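## Task

On the wooden shelf beside arm3, complete a stack that reads, bottom to top: the wooden block with one large hole, then the small red wooden block, then the short square timber piece. Each piece rests on a long face, sits about centred over the piece under it, and none overhangs the shelf's edges. Every other object must still end on top of the furniture it started on. The attempt fails if any object from a furniture top ends up on the floor without a gripper holding it, or if any object enters or goes beneath a piece of furniture, even while gripped. The stack must stand without robot support, so finish by opening the gripper and moving the arm away.

## Robot and tools

Setup. Three identical i2rt Big YAM arms, arm1, arm2 and arm3, each with six revolute joints, a two-finger gripper and a wrist camera (arm1_cam_wrist, arm2_cam_wrist, arm3_cam_wrist). Two fixed room cameras, room_a and room_b, watch the scene. The hand reaches roughly 1.0 m from the joint1 axis. Loose objects may occasionally be nudged by an outside disturbance.

Frame. One shared scene frame, origin on the floor, +z up. The hand point is halfway between the fingertips; the hand's z axis runs along the fingers and the fingers close along its y axis. Foot poses are not printed.

execute_actions. Arguments: actions (a list holding one action, or empty to just read state and images) and cameras (list of camera names, or "all"; omitted or null gives all, [] gives none). An action is an object keyed by arm name; under each arm put joints, an object of absolute joint targets (not offsets) by name. All commanded motions start together and may finish at different times. Joint names, units, ranges and done-tolerances:
- joint1_rad: -2.879 to 2.879, ±0.045. Base yaw; positive is counter-clockwise seen from above; 0 extends the arm the way its foot faces.
- joint2_rad: 0 to 3.141, ±0.14. Shoulder; 0 has the upper arm lying roughly level pointing back; increasing lifts it up then forward.
- joint3_rad: 0 to 3.019, ±0.09. Elbow; 0 is fully folded, increasing opens it.
- joint4_rad: -1.692 to 1.57, ±0.055. Hand pitch; positive tips the fingers up.
- joint5_rad: -1.57 to 1.57, ±0.03. Sideways hand swing; positive goes to the arm's right.
- joint6_rad: -2.094 to 2.094, ±0.035. Hand roll; positive is clockwise viewed from behind the hand.
- gripper_m: 0 to 0.093 m, ±0.003, fingertip gap. Each pad squeezes up to about 50-62 N (less on some grippers).
With joint1 and joint6 at 0 and the hand level pointing forward, the wrist camera sits above the hand looking at the fingertips. Example: {"arm1": {"joints": {"gripper_m": 0.05}}, "arm2": {"joints": {"joint1_rad": 0.3}}}. An unknown key or out-of-range number rejects the whole call and nothing moves. Joints or arms you omit may keep driving toward earlier targets. Joints move at different speeds, so the hand path between postures can sweep wide; plan clearance.

wait: seconds (0 to 10). Commands nothing; returns the same state and images as an empty action.

zoom_image: camera (one of the five names) and region [x0, y0, x1, y1] in pixels of that camera's last full image, origin top-left, at most 504 x 504. Only cameras in the latest result can be zoomed.

finished_scene: scene (1 or 2). Ends that scene permanently and reports success; the next scene's task arrives in its result. The goal must already hold stably. Replying with no tool call ends everything.

Reading results. Images come in the order given on the pictures line. joint_positions gives measured angles. joint_status reports how each commanded motion ended: off_target (stopped short, may still be pushing), contact_stop or time_out (target dropped, joint holds where it stopped; a timed-out joint may instead keep a target within 0.375, 0.375, 0.113, 0.225, 0.075, 0.3 rad of its position for joints 1-6 and keep pushing, listed in on_its_own), not_followed (a self/inter-arm collision check blocked the arm's targets; the gripper part still runs; the arm may retry those targets on later actions until given passable ones). on_its_own lists what the call did not command; its held at value is the held target, not the position. To relieve a pushing joint, command its reported position. Very small target changes may not move a joint. A joint carrying load can sag. If a result reports a stop, any later execute_actions, wait or finished_scene in the same reply are skipped.

Calibration. Each camera has pinhole+radial intrinsics K, distortion D, image_wh 896x504 and T_world_to_cam (4x4, metres, OpenCV convention) mapping scene coordinates into the camera frame. Room cameras may be off by up to about 2.3 degrees and 9 mm; wrist camera poses are computed from joint readings and can be off more. Updated numbers are listed in results when they change.

Hazards. The arms do not stop on touch and can press hard. Arm-to-arm squeezing ends the run as a failure; hard arm collisions can too, and the collision check may react late and ignores fingers, gripper housings and wrist cameras. Sustained pushing or holding loads heats motors: MOTOR HOT warns from 85 °C; at 100 °C the arm goes limp (OVER-TEMPERATURE FAULT, limit_stop_at_motor_heat in joint_status; resend targets afterward). Heat partly carries into the next scene. The arms hold the last command between replies. Avoid dropping, slamming or knocking objects, never let objects reach the floor or slip into or under furniture, and release and retract before ending a scene.

Each tool is called after "Call:" by a JSON object that holds its "method" and its "body".

## Session

I'll start by looking at the current state of the scene.

Call:
{"method": "execute_actions", "body": {"actions": []}}

Scene clock: 0.00 s.
arm1.joint_positions: joint1_rad=-0.477 joint2_rad=+0.359 joint3_rad=+1.393 joint4_rad=-1.486 joint5_rad=+0.005 joint6_rad=-0.634 gripper_m=+0.095
arm1.joint_status: not commanded
arm1.hand: x=+0.1260 y=+1.0239 z=+1.3840 quat_wxyz=(-0.364, +0.842, -0.094, -0.388) (m; scene frame)
arm2.joint_positions: joint1_rad=-0.319 joint2_rad=+0.477 joint3_rad=+1.486 joint4_rad=-1.398 joint5_rad=-0.241 joint6_rad=-0.253 gripper_m=+0.094
arm2.joint_status: not commanded
arm2.hand: x=-0.2747 y=+0.1689 z=+1.4609 quat_wxyz=(-0.175, +0.816, -0.140, -0.534) (m; scene frame)
arm3.joint_positions: joint1_rad=+0.409 joint2_rad=+0.625 joint3_rad=+1.685 joint4_rad=-1.562 joint5_rad=-0.099 joint6_rad=-0.083 gripper_m=+0.094
arm3.joint_status: not commanded
arm3.hand: x=+0.0684 y=-0.9463 z=+1.4102 quat_wxyz=(-0.488, +0.286, -0.810, -0.154) (m; scene frame)
pictures: arm1_cam_wrist, arm2_cam_wrist, arm3_cam_wrist, room_a, room_b
Images, in order (width x height): arm1_cam_wrist 896x504, arm2_cam_wrist 896x504, arm3_cam_wrist 896x504, room_a 896x504, room_b 896x504.

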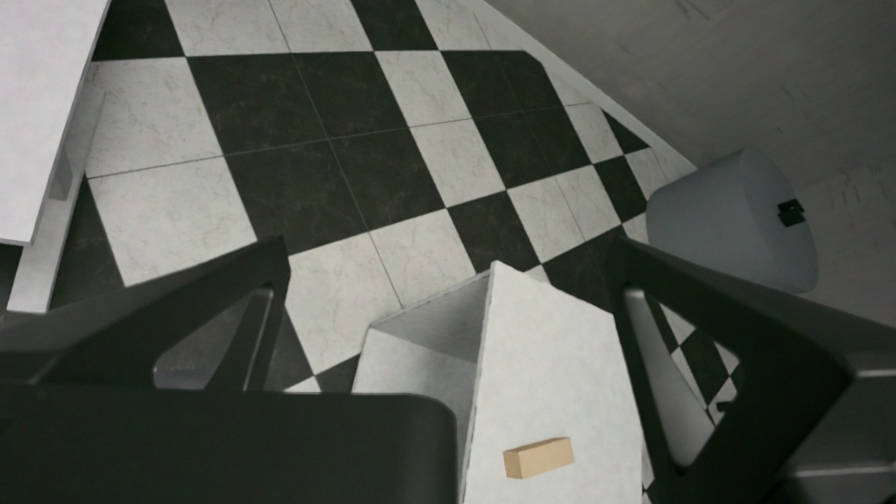

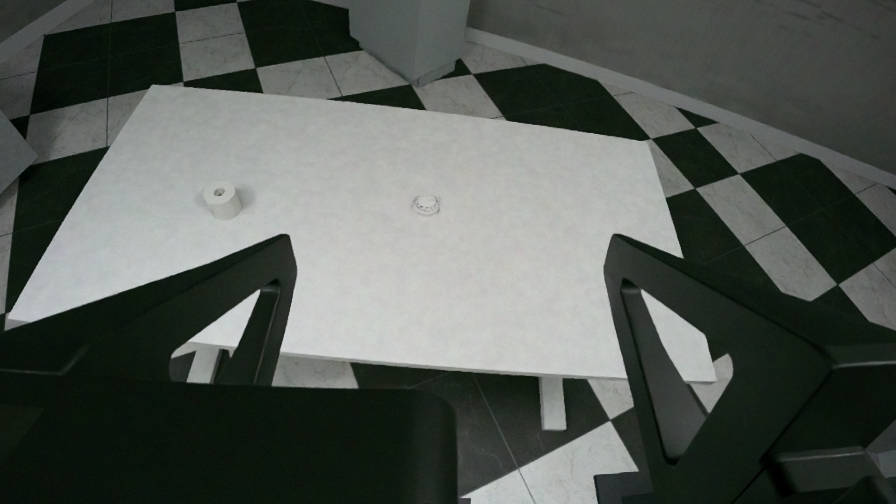

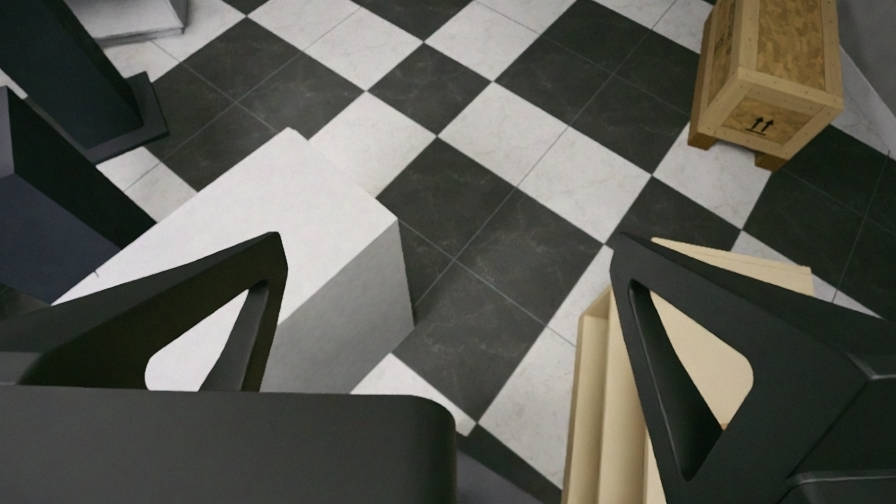

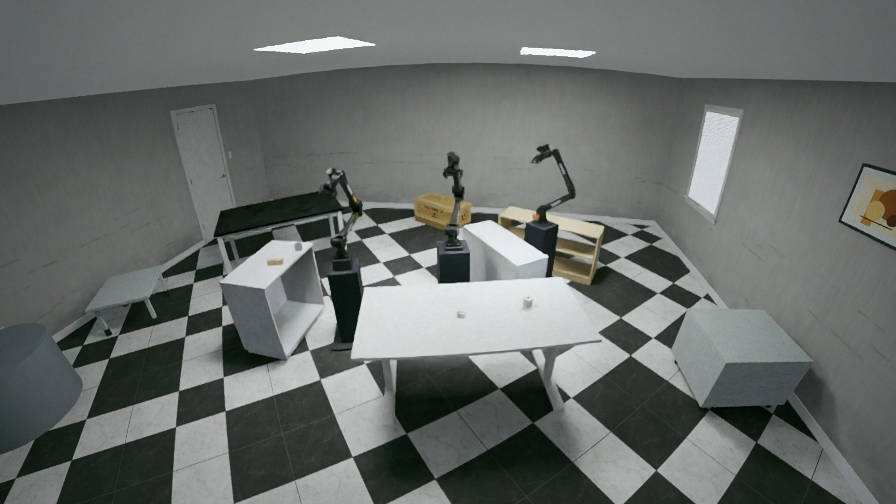

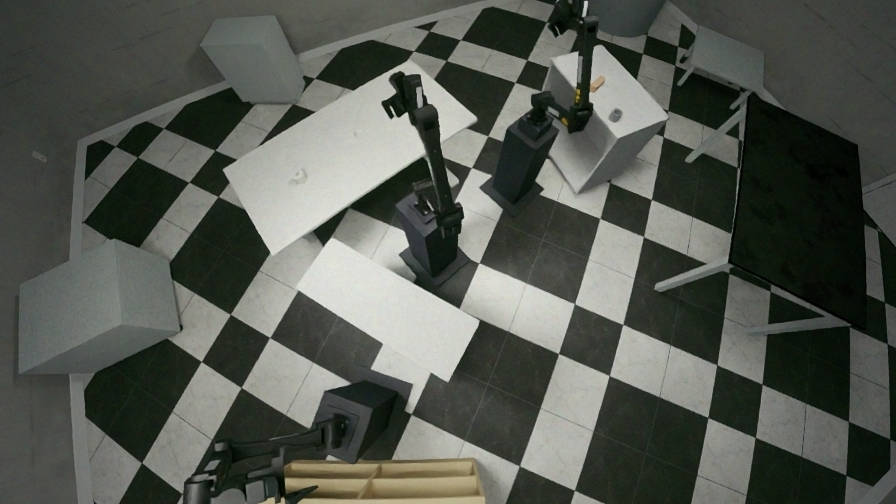

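Call:
{"method": "zoom_image", "body": {"camera": "room_a", "region": [400, 130, 700, 300]}}

Call:
{"method": "zoom_image", "body": {"camera": "room_a", "region": [200, 160, 500, 370]}}

Call:
{"method": "zoom_image", "body": {"camera": "room_b", "region": [160, 360, 520, 504]}}

Call:
{"method": "zoom_image", "body": {"camera": "room_b", "region": [480, 0, 720, 220]}}

Region (400, 130, 700, 300) of room_a's 896x504 image, scaled by 1.680, with more detail than that image has; it fills the top 286 rows of this view, and the rest is white.

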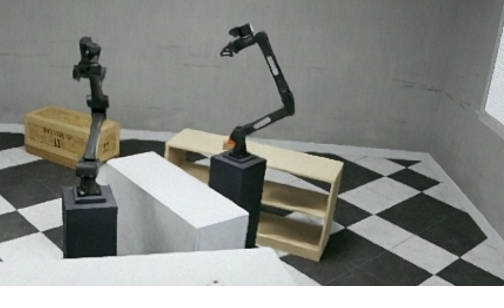

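Region (200, 160, 500, 370) of room_a's 896x504 image, scaled by 1.680, with more detail than that image has; it fills the top 353 rows of this view, and the rest is white.

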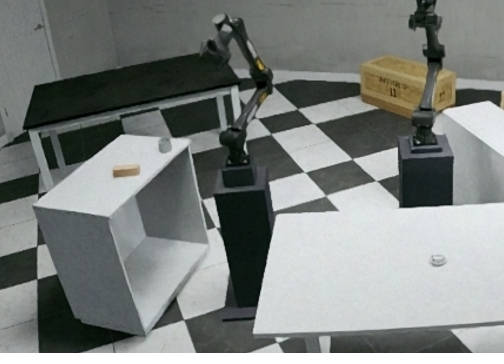

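Region (160, 360, 520, 504) of room_b's 896x504 image, scaled by 1.400, with more detail than that image has; it fills the top 202 rows of this view, and the rest is white.

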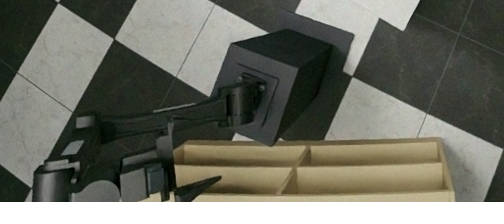

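Region (480, 0, 720, 220) of room_b's 896x504 image, scaled by 2.100, with more detail than that image has; it fills the top 462 rows of this view, and the rest is white.

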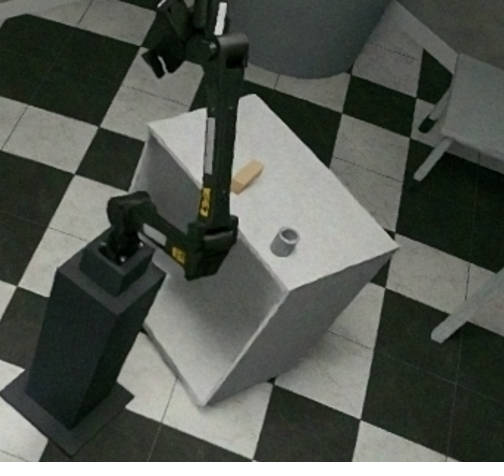

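Call:
{"method": "zoom_image", "body": {"camera": "arm2_cam_wrist", "region": [150, 130, 500, 280]}}

Call:
{"method": "zoom_image", "body": {"camera": "room_a", "region": [490, 190, 620, 290]}}

Call:
{"method": "zoom_image", "body": {"camera": "arm3_cam_wrist", "region": [540, 220, 896, 504]}}

Region (150, 130, 500, 280) of arm2_cam_wrist's 896x504 image, scaled by 1.440, with more detail than that image has; it fills the top 216 rows of this view, and the rest is white.

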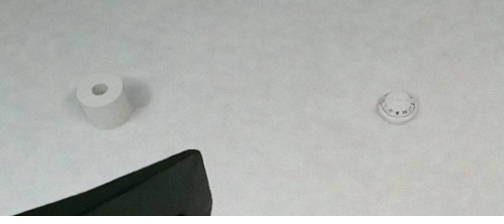

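Region (490, 190, 620, 290) of room_a's 896x504 image, scaled by 3.877, with more detail than that image has; it fills the top 388 rows of this view, and the rest is white.

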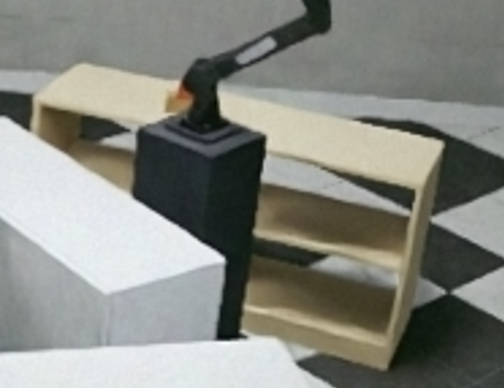

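Region (540, 220, 896, 504) of arm3_cam_wrist's 896x504 image, scaled by 1.416, with more detail than that image has; it fills the top 402 rows of this view, and the rest is white.

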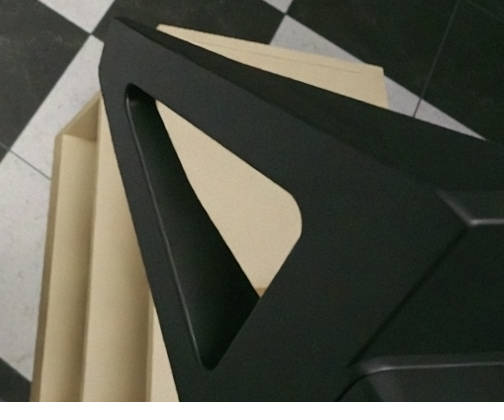

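Call:
{"method": "execute_actions", "body": {"actions": [{"arm1": {"joints": {"joint1_rad": -1.84, "joint6_rad": 0}}, "arm2": {"joints": {"joint1_rad": 0.2, "joint6_rad": 0}}, "arm3": {"joints": {"joint1_rad": -1.1, "joint6_rad": 0}}}]}}

Scene clock: 102.23 s.
arm1.joint_positions: joint1_rad=-1.833 joint2_rad=+0.359 joint3_rad=+1.393 joint4_rad=-1.486 joint5_rad=+0.005 joint6_rad=-0.016 gripper_m=+0.095
arm1.joint_status: all done
arm1.hand: x=+0.2612 y=+1.0271 z=+1.3844 quat_wxyz=(-0.479, +0.383, -0.754, -0.234) (m; scene frame)
arm2.joint_positions: joint1_rad=+0.193 joint2_rad=+0.477 joint3_rad=+1.486 joint4_rad=-1.398 joint5_rad=-0.241 joint6_rad=-0.013 gripper_m=+0.094
arm2.joint_status: all done
arm2.hand: x=-0.2909 y=+0.0954 z=+1.4616 quat_wxyz=(+0.034, +0.826, -0.028, -0.562) (m; scene frame)
arm3.joint_positions: joint1_rad=-1.091 joint2_rad=+0.625 joint3_rad=+1.685 joint4_rad=-1.562 joint5_rad=-0.099 joint6_rad=-0.011 gripper_m=+0.094
arm3.joint_status: all done
arm3.hand: x=+0.0452 y=-1.1587 z=+1.4104 quat_wxyz=(-0.472, -0.372, -0.774, +0.200) (m; scene frame)
pictures: arm1_cam_wrist, arm2_cam_wrist, arm3_cam_wrist, room_a, room_b
camera_calibration (this result's frames):
arm1_cam_wrist: T_world_to_cam=[[0.808632, -0.587318, 0.0342295, 0.342218], [-0.497569, -0.713789, -0.492879, 1.5573], [0.313909, 0.381527, -0.869424, 0.849393], [0, 0, 0, 1]] pos_world=[0.231501, 0.988506, 1.49433]
arm2_cam_wrist: T_world_to_cam=[[0.0147596, 0.994247, -0.106085, 0.0660079], [0.840355, -0.0698281, -0.53752, 1.0397], [-0.541836, -0.0812158, -0.836551, 1.19872], [0, 0, 0, 1]] pos_world=[-0.225185, 0.104327, 1.56865]
arm3_cam_wrist: T_world_to_cam=[[-0.755375, -0.654201, -0.0378199, -0.672568], [-0.580308, 0.694631, -0.425125, 1.43321], [0.304388, -0.299181, -0.904344, 1.04369], [0, 0, 0, 1]] pos_world=[0.00597562, -1.12329, 1.52771]
Images, in order (width x height): arm1_cam_wrist 896x504, arm2_cam_wrist 896x504, arm3_cam_wrist 896x504, room_a 896x504, room_b 896x504.

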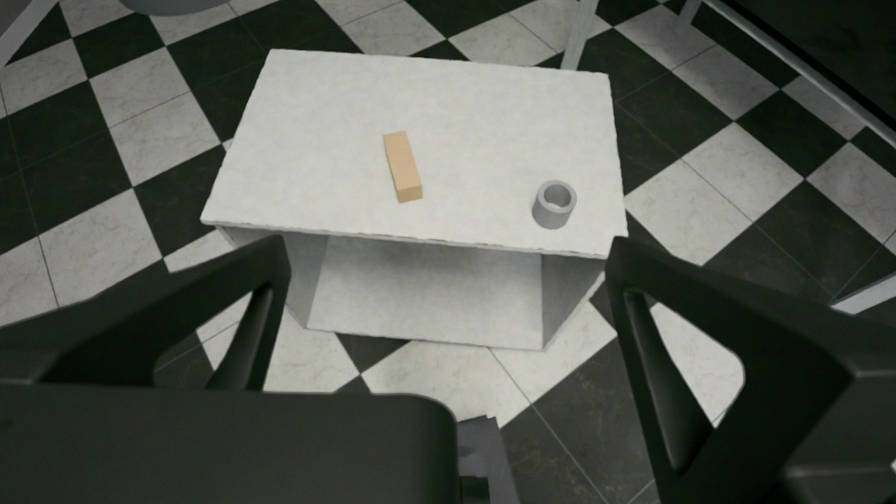

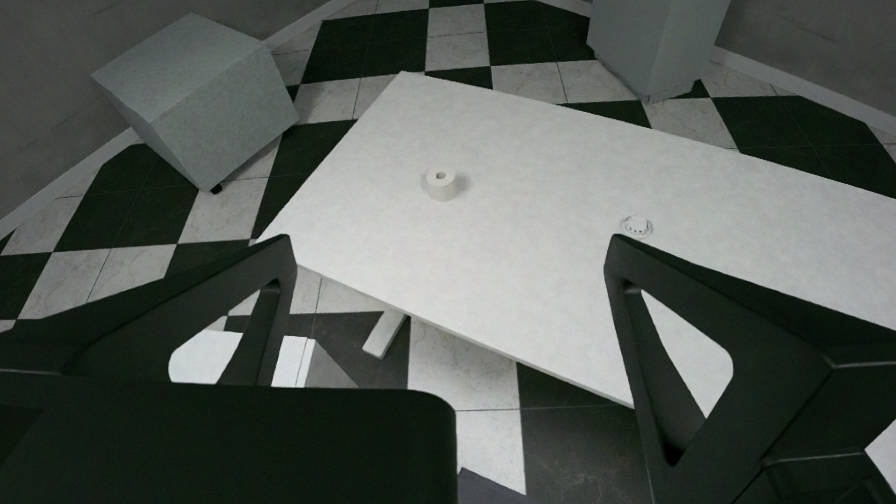

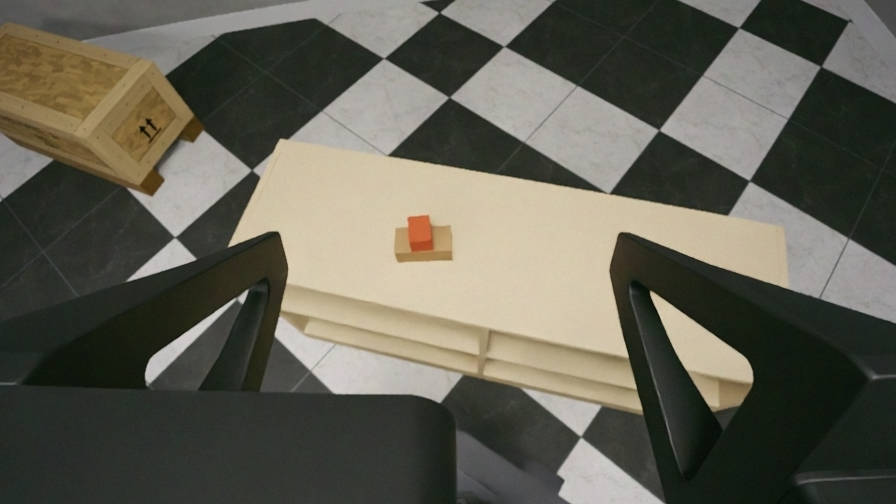

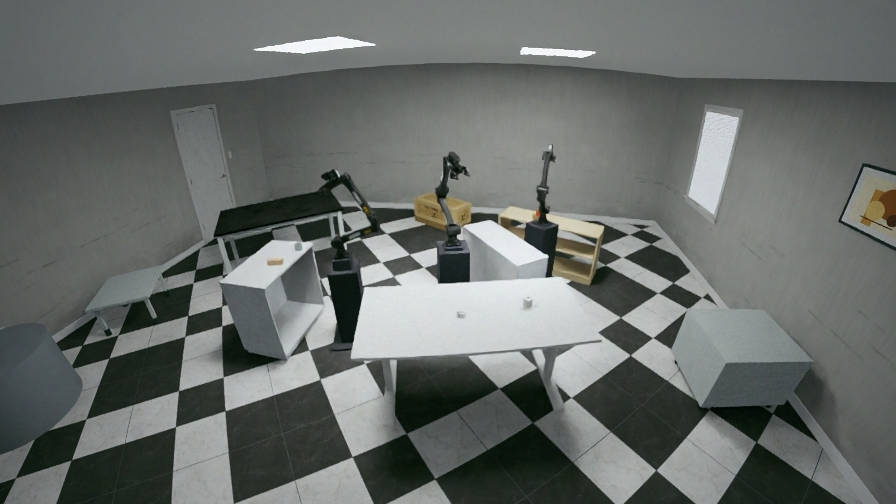

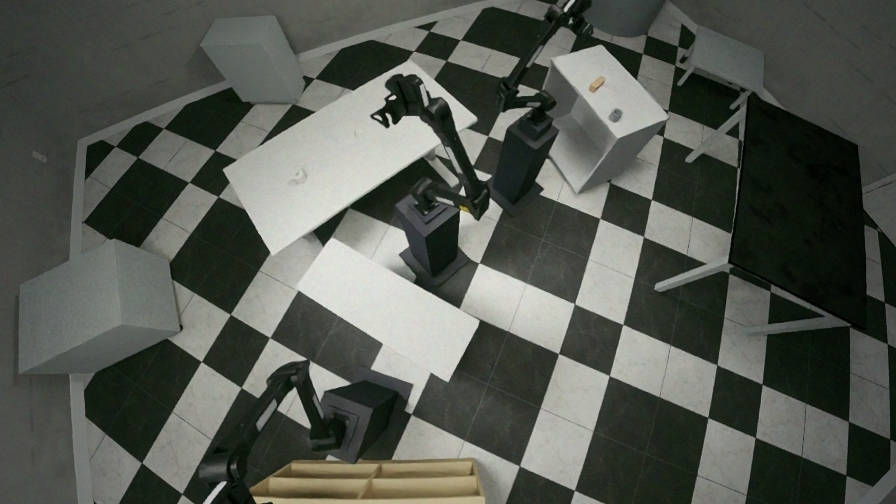

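Call:
{"method": "zoom_image", "body": {"camera": "arm3_cam_wrist", "region": [370, 190, 480, 280]}}

Call:
{"method": "zoom_image", "body": {"camera": "arm1_cam_wrist", "region": [340, 110, 620, 260]}}

Region (370, 190, 480, 280) of arm3_cam_wrist's 896x504 image, scaled by 4.582, with more detail than that image has; it fills the top 412 rows of this view, and the rest is white.

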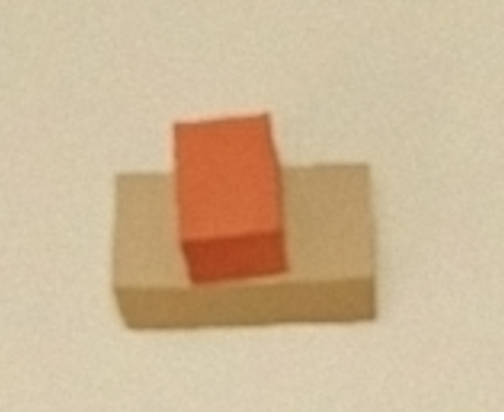

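Region (340, 110, 620, 260) of arm1_cam_wrist's 896x504 image, scaled by 1.800, with more detail than that image has; it fills the top 270 rows of this view, and the rest is white.

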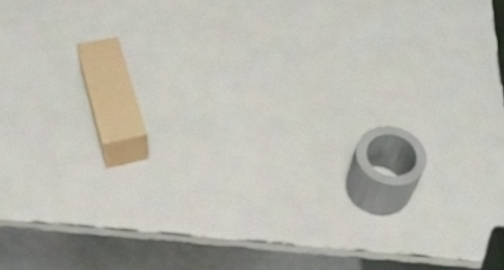

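Call:
{"method": "execute_actions", "body": {"actions": [{"arm1": {"joints": {"joint2_rad": 1.0}}, "arm2": {"joints": {"joint3_rad": 0.95}}, "arm3": {"joints": {"joint4_rad": -0.9}}}], "cameras": ["arm1_cam_wrist"]}}

Scene clock: 147.60 s.
arm1.joint_positions: joint1_rad=-1.833 joint2_rad=+1.012 joint3_rad=+1.393 joint4_rad=-1.486 joint5_rad=+0.005 joint6_rad=-0.016 gripper_m=+0.095
arm1.joint_status: all done
arm1.hand: x=+0.4028 y=+1.2170 z=+1.2478 quat_wxyz=(-0.211, +0.442, -0.866, -0.102) (m; scene frame)
arm2.joint_positions: joint1_rad=+0.193 joint2_rad=+0.485 joint3_rad=+0.950 joint4_rad=-1.397 joint5_rad=-0.241 joint6_rad=-0.013 gripper_m=+0.094
arm2.joint_status: all done
arm2.hand: x=-0.3503 y=+0.1074 z=+1.2102 quat_wxyz=(+0.078, +0.940, -0.069, -0.325) (m; scene frame)
arm3.joint_positions: joint1_rad=-1.091 joint2_rad=+0.625 joint3_rad=+1.685 joint4_rad=-0.925 joint5_rad=-0.099 joint6_rad=-0.011 gripper_m=+0.094
arm3.joint_status: all done
arm3.hand: x=+0.0605 y=-1.1815 z=+1.5612 quat_wxyz=(-0.682, -0.269, -0.599, +0.323) (m; scene frame)
pictures: arm1_cam_wrist
camera_calibration (this result's frames):
arm1_cam_wrist: T_world_to_cam=[[0.81981, -0.572337, 0.0184979, 0.340826], [-0.569117, -0.810771, 0.136953, 1.0569], [-0.0633856, -0.122803, -0.990405, 1.53049], [0, 0, 0, 1]] pos_world=[0.4191, 1.23992, 1.36476]
Images, in order (width x height): arm1_cam_wrist 896x504.

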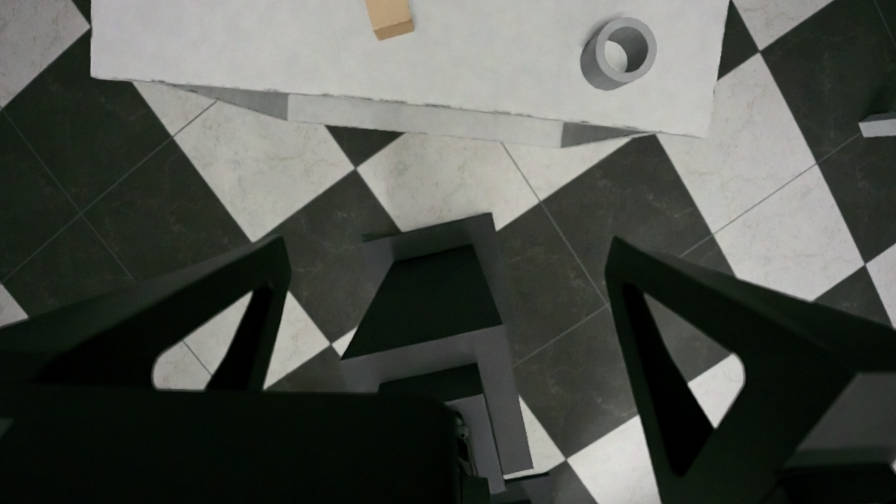

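Call:
{"method": "execute_actions", "body": {"actions": [{"arm1": {"joints": {"joint1_rad": -1.715, "joint2_rad": 2.02, "joint3_rad": 1.93, "joint4_rad": -1.48, "joint5_rad": 0, "joint6_rad": -0.16}}, "arm3": {"joints": {"joint1_rad": -0.837, "joint2_rad": 1.58, "joint3_rad": 1.52, "joint4_rad": -1.5, "joint5_rad": 0, "joint6_rad": 0}}}], "cameras": ["arm1_cam_wrist", "arm3_cam_wrist", "room_b"]}}

Scene clock: 269.33 s.
arm1.joint_positions: joint1_rad=-1.715 joint2_rad=+2.048 joint3_rad=+1.895 joint4_rad=-1.486 joint5_rad=+0.003 joint6_rad=-0.144 gripper_m=+0.095
arm1.joint_status: all done
arm1.hand: x=+0.5057 y=+1.4782 z=+0.9724 quat_wxyz=(+0.027, +0.561, -0.827, +0.014) (m; scene frame)
arm2.joint_positions: joint1_rad=+0.193 joint2_rad=+0.485 joint3_rad=+0.950 joint4_rad=-1.397 joint5_rad=-0.241 joint6_rad=-0.013 gripper_m=+0.094
arm2.joint_status: not commanded
arm2.hand: x=-0.3503 y=+0.1074 z=+1.2102 quat_wxyz=(+0.078, +0.940, -0.069, -0.325) (m; scene frame)
arm3.joint_positions: joint1_rad=-0.844 joint2_rad=+1.597 joint3_rad=+1.493 joint4_rad=-1.487 joint5_rad=-0.002 joint6_rad=-0.011 gripper_m=+0.094
arm3.joint_status: all done
arm3.hand: x=+0.3022 y=-1.3526 z=+1.0116 quat_wxyz=(+0.006, -0.346, -0.938, -0.005) (m; scene frame)
pictures: arm1_cam_wrist, arm3_cam_wrist, room_b
camera_calibration (this result's frames):
arm1_cam_wrist: T_world_to_cam=[[0.93708, -0.348974, -0.00990287, 0.0491943], [-0.267943, -0.737098, 0.620398, 0.633619], [-0.223802, -0.578709, -0.784225, 1.85083], [0, 0, 0, 1]] pos_world=[0.537896, 1.5553, 1.05886]
arm3_cam_wrist: T_world_to_cam=[[-0.642264, -0.766305, -0.016517, -0.827779], [-0.615466, 0.502758, 0.606989, 0.254536], [-0.456835, 0.400013, -0.794538, 1.61154], [0, 0, 0, 1]] pos_world=[0.361211, -1.40694, 1.11225]
Images, in order (width x height): arm1_cam_wrist 896x504, arm3_cam_wrist 896x504, room_b 896x504.

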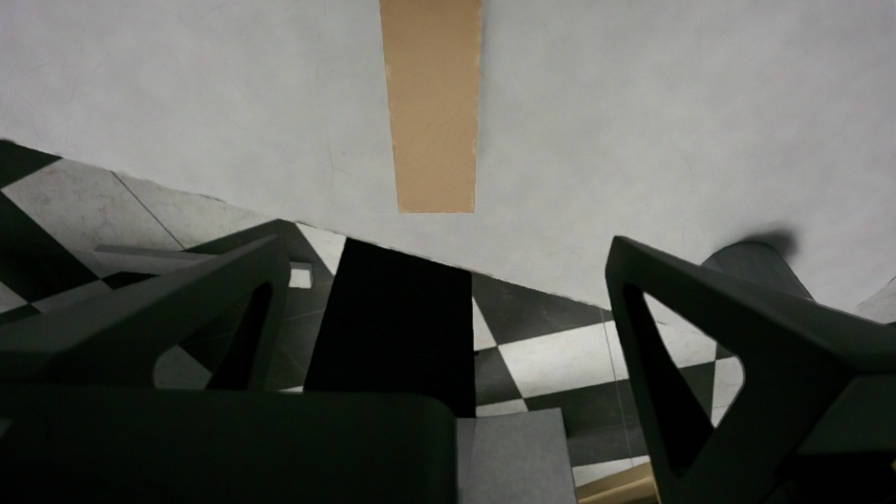

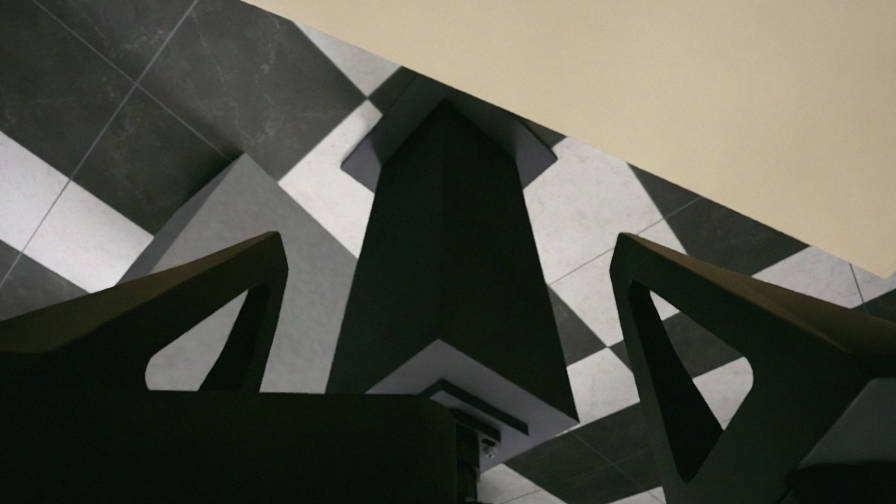

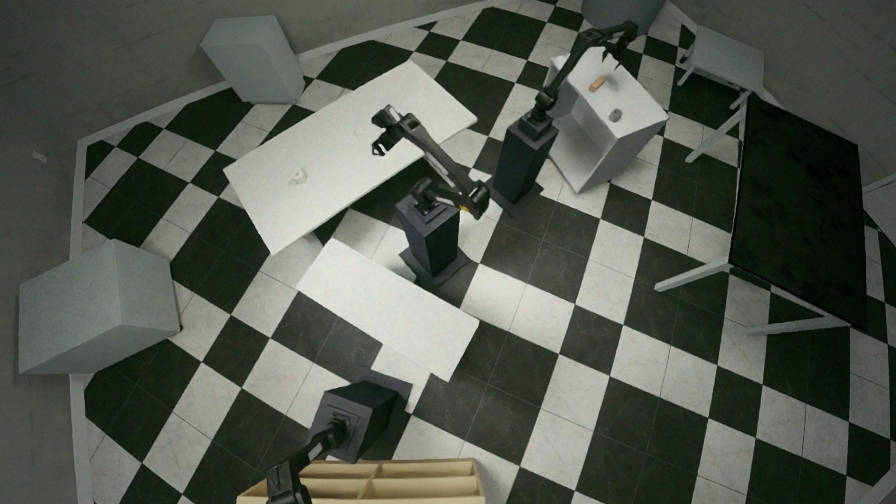

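Call:
{"method": "zoom_image", "body": {"camera": "arm3_cam_wrist", "region": [392, 0, 896, 300]}}

Call:
{"method": "zoom_image", "body": {"camera": "arm1_cam_wrist", "region": [300, 0, 600, 300]}}

Region (392, 0, 896, 300) of arm3_cam_wrist's 896x504 image, scaled by 1.000; it fills the top 300 rows of this view, and the rest is white.

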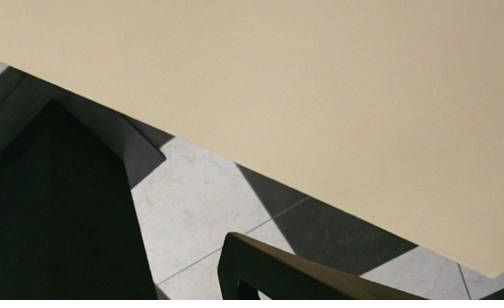

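Region (300, 0, 600, 300) of arm1_cam_wrist's 896x504 image, scaled by 1.680, with more detail than that image has.

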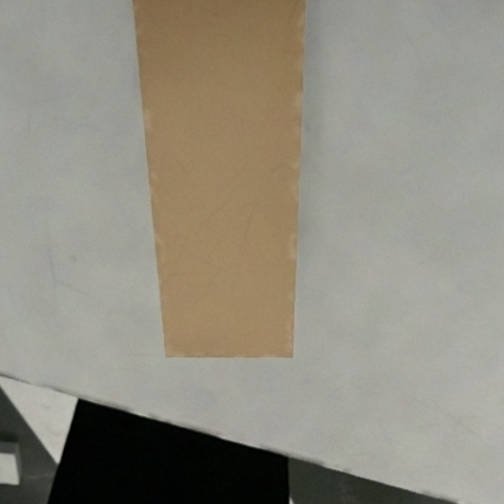

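Call:
{"method": "execute_actions", "body": {"actions": [{"arm1": {"joints": {"joint1_rad": -1.697, "joint2_rad": 2.06, "joint3_rad": 1.72, "joint4_rad": -1.19, "joint5_rad": 0, "joint6_rad": -0.18}}, "arm3": {"joints": {"joint1_rad": -0.829, "joint2_rad": 1.92, "joint3_rad": 1.56, "joint4_rad": -1.16, "joint5_rad": 0, "joint6_rad": 0}}}], "cameras": ["arm1_cam_wrist", "arm3_cam_wrist", "room_a", "room_b"]}}

Scene clock: 371.43 s.
arm1.joint_positions: joint1_rad=-1.706 joint2_rad=+2.053 joint3_rad=+1.713 joint4_rad=-1.209 joint5_rad=+0.003 joint6_rad=-0.165 gripper_m=+0.095
arm1.joint_status: all done
arm1.hand: x=+0.5044 y=+1.4866 z=+0.9012 quat_wxyz=(-0.013, +0.573, -0.819, -0.005) (m; scene frame)
arm2.joint_positions: joint1_rad=+0.193 joint2_rad=+0.485 joint3_rad=+0.950 joint4_rad=-1.397 joint5_rad=-0.241 joint6_rad=-0.013 gripper_m=+0.094
arm2.joint_status: not commanded
arm2.hand: x=-0.3503 y=+0.1074 z=+1.2102 quat_wxyz=(+0.078, +0.940, -0.069, -0.325) (m; scene frame)
arm3.joint_positions: joint1_rad=-0.842 joint2_rad=+1.937 joint3_rad=+1.528 joint4_rad=-1.174 joint5_rad=-0.002 joint6_rad=-0.011 gripper_m=+0.094
arm3.joint_status: all done
arm3.hand: x=+0.3745 y=-1.4135 z=+0.8520 quat_wxyz=(+0.003, -0.345, -0.939, -0.004) (m; scene frame)
pictures: arm1_cam_wrist, arm3_cam_wrist, room_a, room_b
camera_calibration (this result's frames):
arm1_cam_wrist: T_world_to_cam=[[0.946755, -0.321907, 0.00552702, -0.00642837], [-0.271893, -0.790229, 0.549192, 0.828864], [-0.172421, -0.521453, -0.835678, 1.73491], [0, 0, 0, 1]] pos_world=[0.530584, 1.5576, 0.994655]
arm3_cam_wrist: T_world_to_cam=[[-0.640427, -0.767845, -0.0163523, -0.833651], [-0.620083, 0.504388, 0.600908, 0.435698], [-0.453156, 0.394978, -0.799151, 1.53755], [0, 0, 0, 1]] pos_world=[0.433024, -1.46717, 0.953284]
Images, in order (width x height): arm1_cam_wrist 896x504, arm3_cam_wrist 896x504, room_a 896x504, room_b 896x504.

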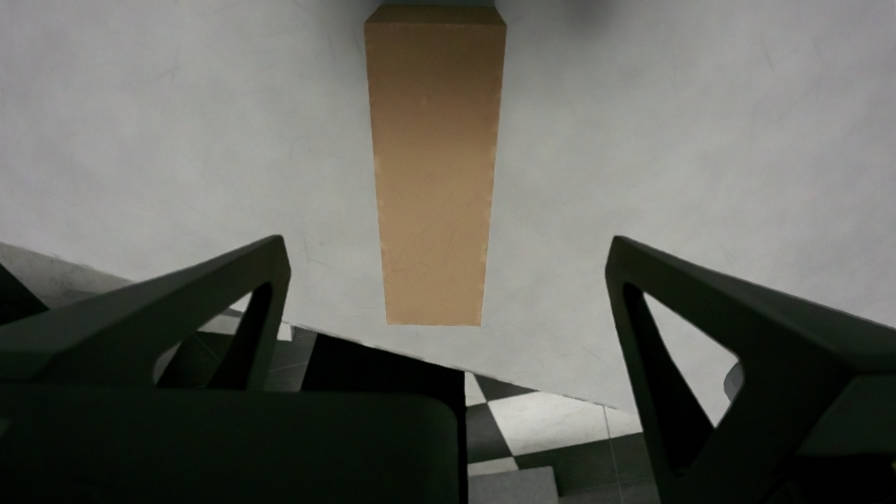

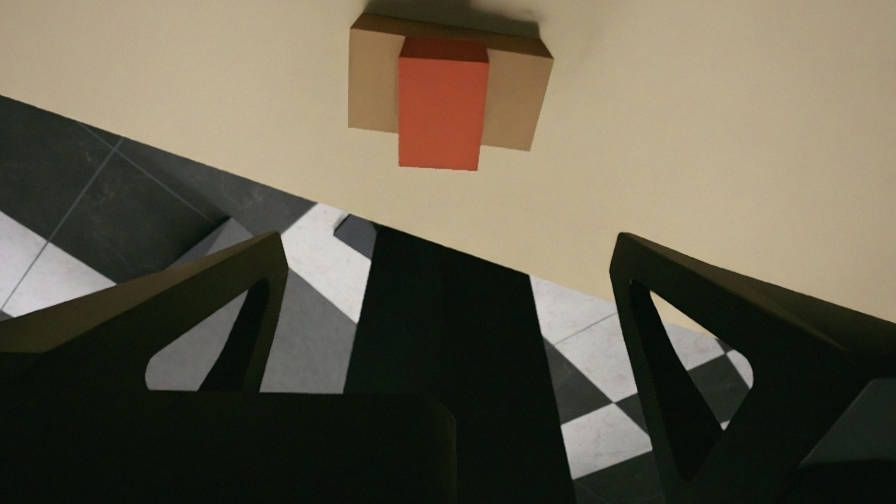

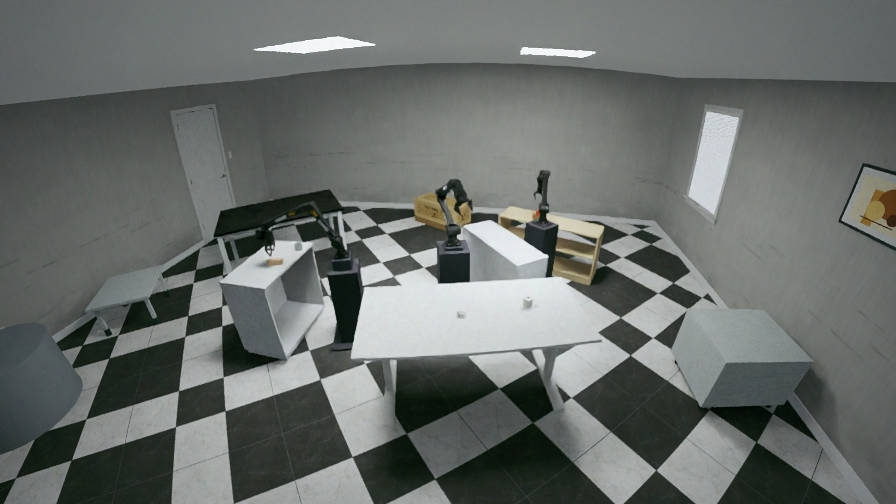

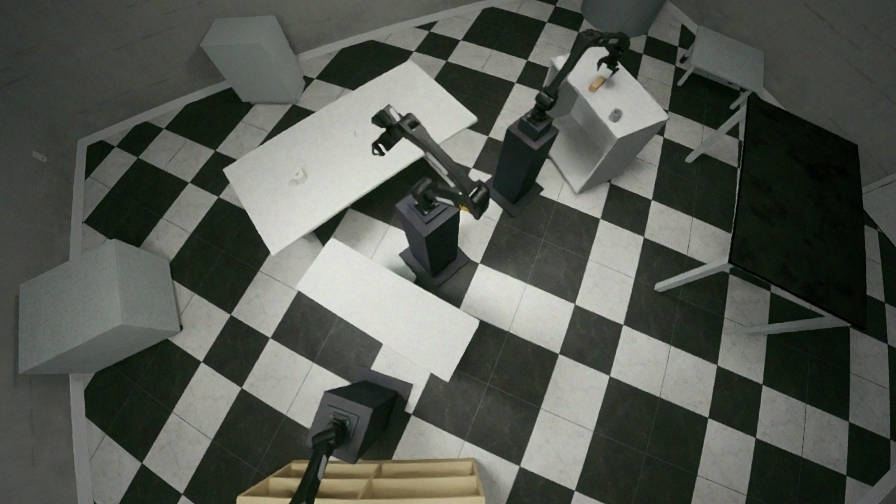

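Call:
{"method": "zoom_image", "body": {"camera": "arm1_cam_wrist", "region": [300, 0, 600, 340]}}

Call:
{"method": "zoom_image", "body": {"camera": "arm3_cam_wrist", "region": [310, 0, 590, 200]}}

Region (300, 0, 600, 340) of arm1_cam_wrist's 896x504 image, scaled by 1.482, with more detail than that image has; it fills the left 445 columns of this view, and the rest is white.

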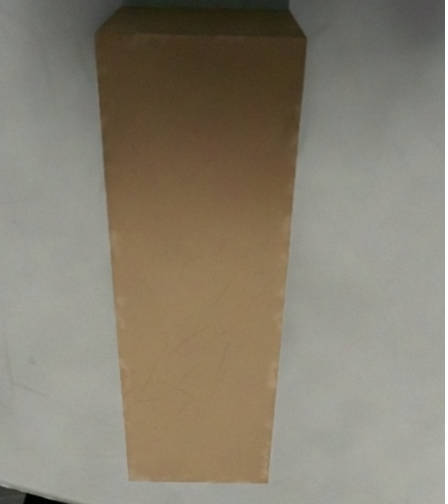

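Region (310, 0, 590, 200) of arm3_cam_wrist's 896x504 image, scaled by 1.800, with more detail than that image has; it fills the top 360 rows of this view, and the rest is white.

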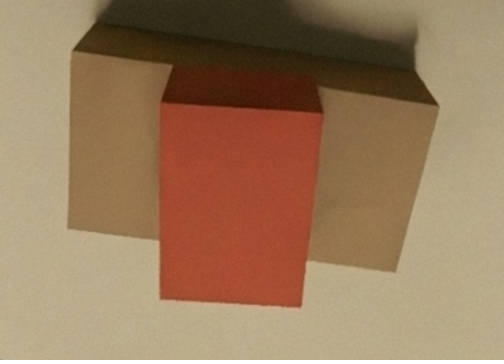

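Call:
{"method": "execute_actions", "body": {"actions": [{"arm1": {"joints": {"joint2_rad": 2.13, "joint3_rad": 1.626, "joint4_rad": -1.022}}, "arm2": {"joints": {"joint1_rad": -1.07, "joint2_rad": 1.39, "joint3_rad": 1.04, "joint4_rad": -0.31, "joint5_rad": 0, "joint6_rad": 0}}}], "cameras": ["arm1_cam_wrist", "arm2_cam_wrist", "room_b"]}}

Scene clock: 493.10 s.
arm1.joint_positions: joint1_rad=-1.706 joint2_rad=+2.129 joint3_rad=+1.620 joint4_rad=-1.041 joint5_rad=+0.003 joint6_rad=-0.165 gripper_m=+0.095
arm1.joint_status: all done
arm1.hand: x=+0.5024 y=+1.4832 z=+0.8235 quat_wxyz=(-0.013, +0.573, -0.819, -0.005) (m; scene frame)
arm2.joint_positions: joint1_rad=-1.074 joint2_rad=+1.398 joint3_rad=+1.003 joint4_rad=-0.327 joint5_rad=+0.001 joint6_rad=-0.011 gripper_m=+0.094
arm2.joint_status: all done
arm2.hand: x=-0.1804 y=+0.6573 z=+1.0652 quat_wxyz=(-0.279, +0.670, -0.620, -0.297) (m; scene frame)
arm3.joint_positions: joint1_rad=-0.842 joint2_rad=+1.937 joint3_rad=+1.528 joint4_rad=-1.174 joint5_rad=-0.002 joint6_rad=-0.011 gripper_m=+0.094
arm3.joint_status: not commanded
arm3.hand: x=+0.3745 y=-1.4135 z=+0.8520 quat_wxyz=(+0.003, -0.345, -0.939, -0.004) (m; scene frame)
pictures: arm1_cam_wrist, arm2_cam_wrist, room_b
camera_calibration (this result's frames):
arm1_cam_wrist: T_world_to_cam=[[0.946758, -0.321901, 0.00531443, -0.00502836], [-0.271583, -0.789682, 0.550132, 0.866502], [-0.172891, -0.522286, -0.835061, 1.6688], [0, 0, 0, 1]] pos_world=[0.528608, 1.55423, 0.916881]
arm2_cam_wrist: T_world_to_cam=[[0.998039, 0.0617641, -0.0102056, 0.151847], [0.0581542, -0.975082, -0.214089, 0.882466], [-0.0231743, 0.213076, -0.976761, 1.02204], [0, 0, 0, 1]] pos_world=[-0.179183, 0.633325, 1.18877]
Images, in order (width x height): arm1_cam_wrist 896x504, arm2_cam_wrist 896x504, room_b 896x504.

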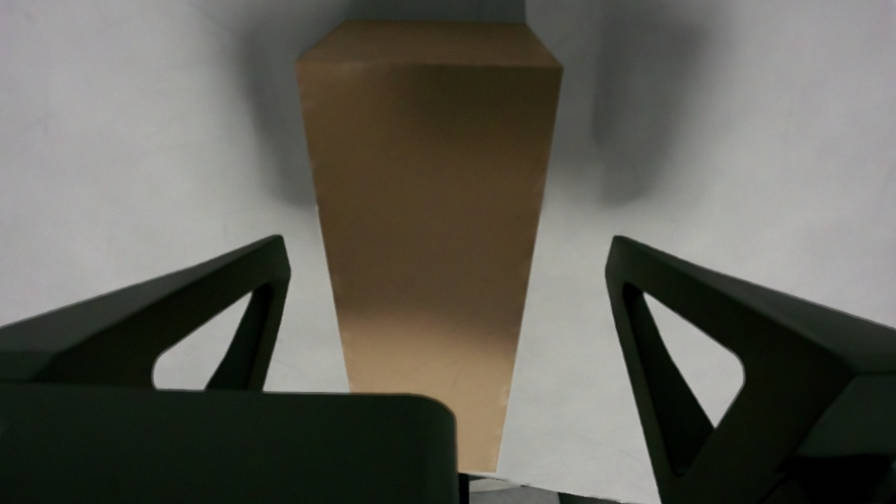

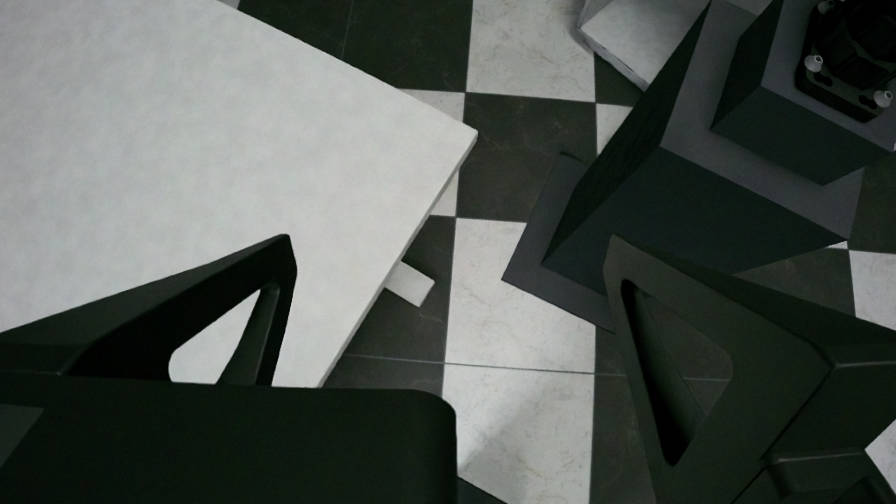

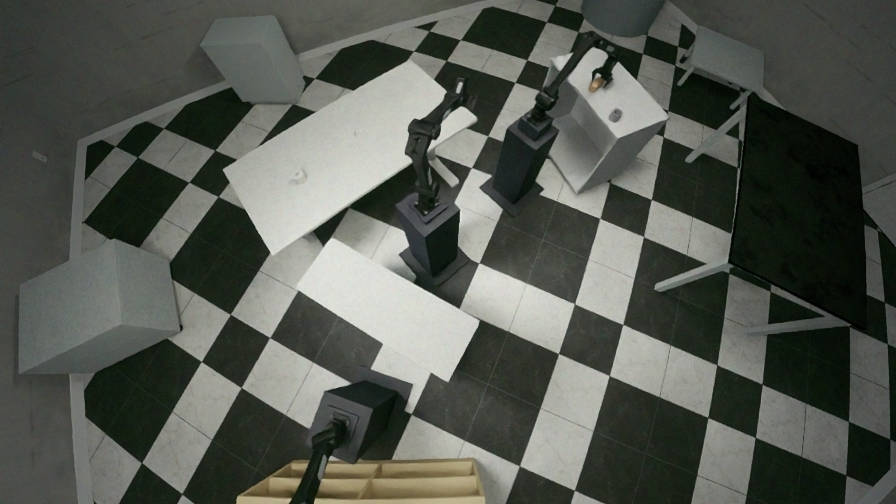

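Call:
{"method": "zoom_image", "body": {"camera": "arm2_cam_wrist", "region": [400, 80, 540, 180]}}

Call:
{"method": "execute_actions", "body": {"actions": [{"arm1": {"joints": {"joint2_rad": 2.156}}, "arm2": {"joints": {"joint1_rad": -0.62}}}], "cameras": ["arm1_cam_wrist", "arm2_cam_wrist"]}}

Region (400, 80, 540, 180) of arm2_cam_wrist's 896x504 image, scaled by 3.600, with more detail than that image has; it fills the top 360 rows of this view, and the rest is white.

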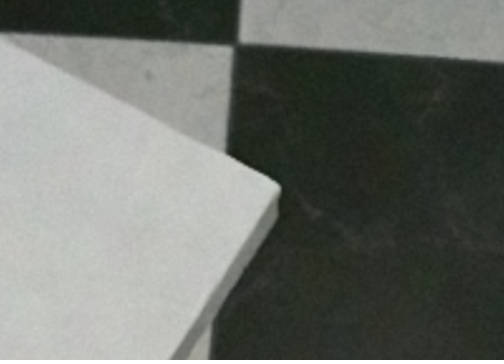

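Scene clock: 531.90 s.
arm1.joint_positions: joint1_rad=-1.706 joint2_rad=+2.129 joint3_rad=+1.620 joint4_rad=-1.041 joint5_rad=+0.003 joint6_rad=-0.165 gripper_m=+0.095
arm1.joint_status: all done
arm1.hand: x=+0.5024 y=+1.4832 z=+0.8235 quat_wxyz=(-0.013, +0.573, -0.819, -0.005) (m; scene frame)
arm2.joint_positions: joint1_rad=-0.610 joint2_rad=+1.398 joint3_rad=+1.003 joint4_rad=-0.325 joint5_rad=-0.001 joint6_rad=-0.011 gripper_m=+0.094
arm2.joint_status: all done
arm2.hand: x=-0.4273 y=+0.5818 z=+1.0668 quat_wxyz=(-0.202, +0.794, -0.450, -0.356) (m; scene frame)
arm3.joint_positions: joint1_rad=-0.842 joint2_rad=+1.937 joint3_rad=+1.528 joint4_rad=-1.174 joint5_rad=-0.002 joint6_rad=-0.011 gripper_m=+0.094
arm3.joint_status: not commanded
arm3.hand: x=+0.3745 y=-1.4135 z=+0.8520 quat_wxyz=(+0.003, -0.345, -0.939, -0.004) (m; scene frame)
pictures: arm1_cam_wrist, arm2_cam_wrist
camera_calibration (this result's frames):
arm1_cam_wrist: T_world_to_cam=[[0.946758, -0.321901, 0.00531443, -0.00502836], [-0.271583, -0.789682, 0.550132, 0.866502], [-0.172891, -0.522286, -0.835061, 1.6688], [0, 0, 0, 1]] pos_world=[0.528608, 1.55423, 0.916881]
arm2_cam_wrist: T_world_to_cam=[[0.864282, 0.502777, -0.0152369, 0.0945802], [0.487837, -0.845214, -0.218237, 0.935983], [-0.122603, 0.181186, -0.975777, 1.00908], [0, 0, 0, 1]] pos_world=[-0.414635, 0.560723, 1.19034]
Images, in order (width x height): arm1_cam_wrist 896x504, arm2_cam_wrist 896x504.

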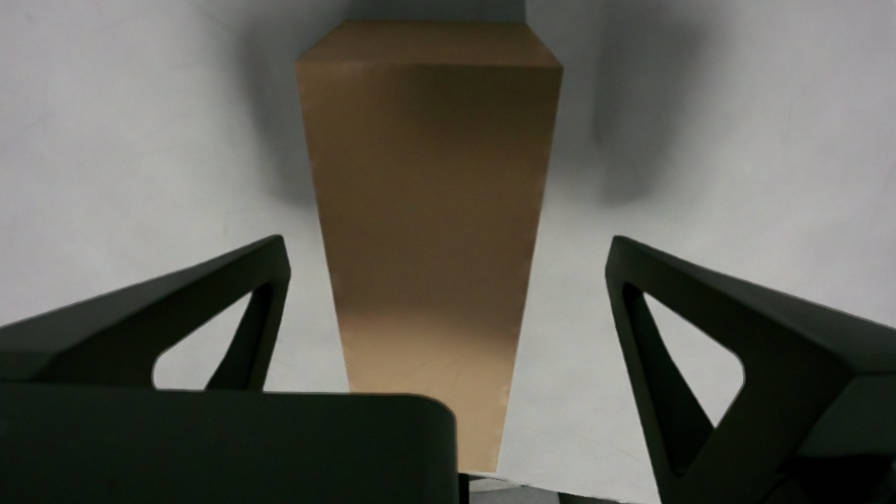

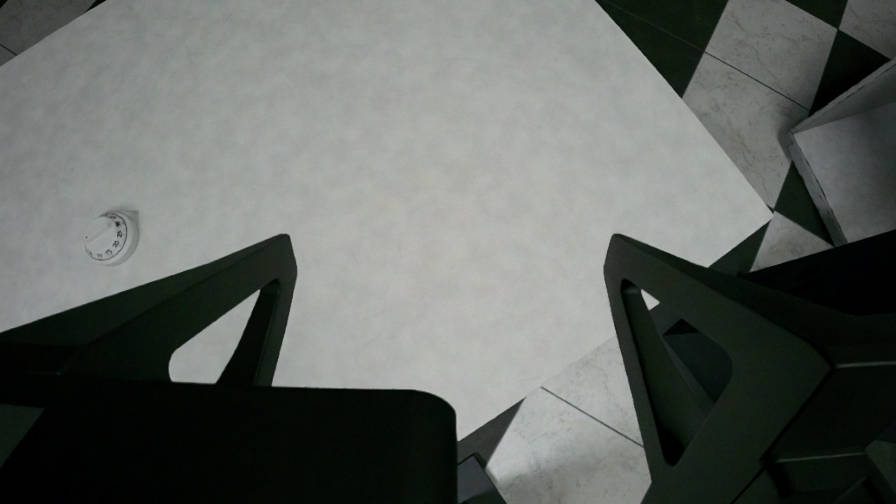

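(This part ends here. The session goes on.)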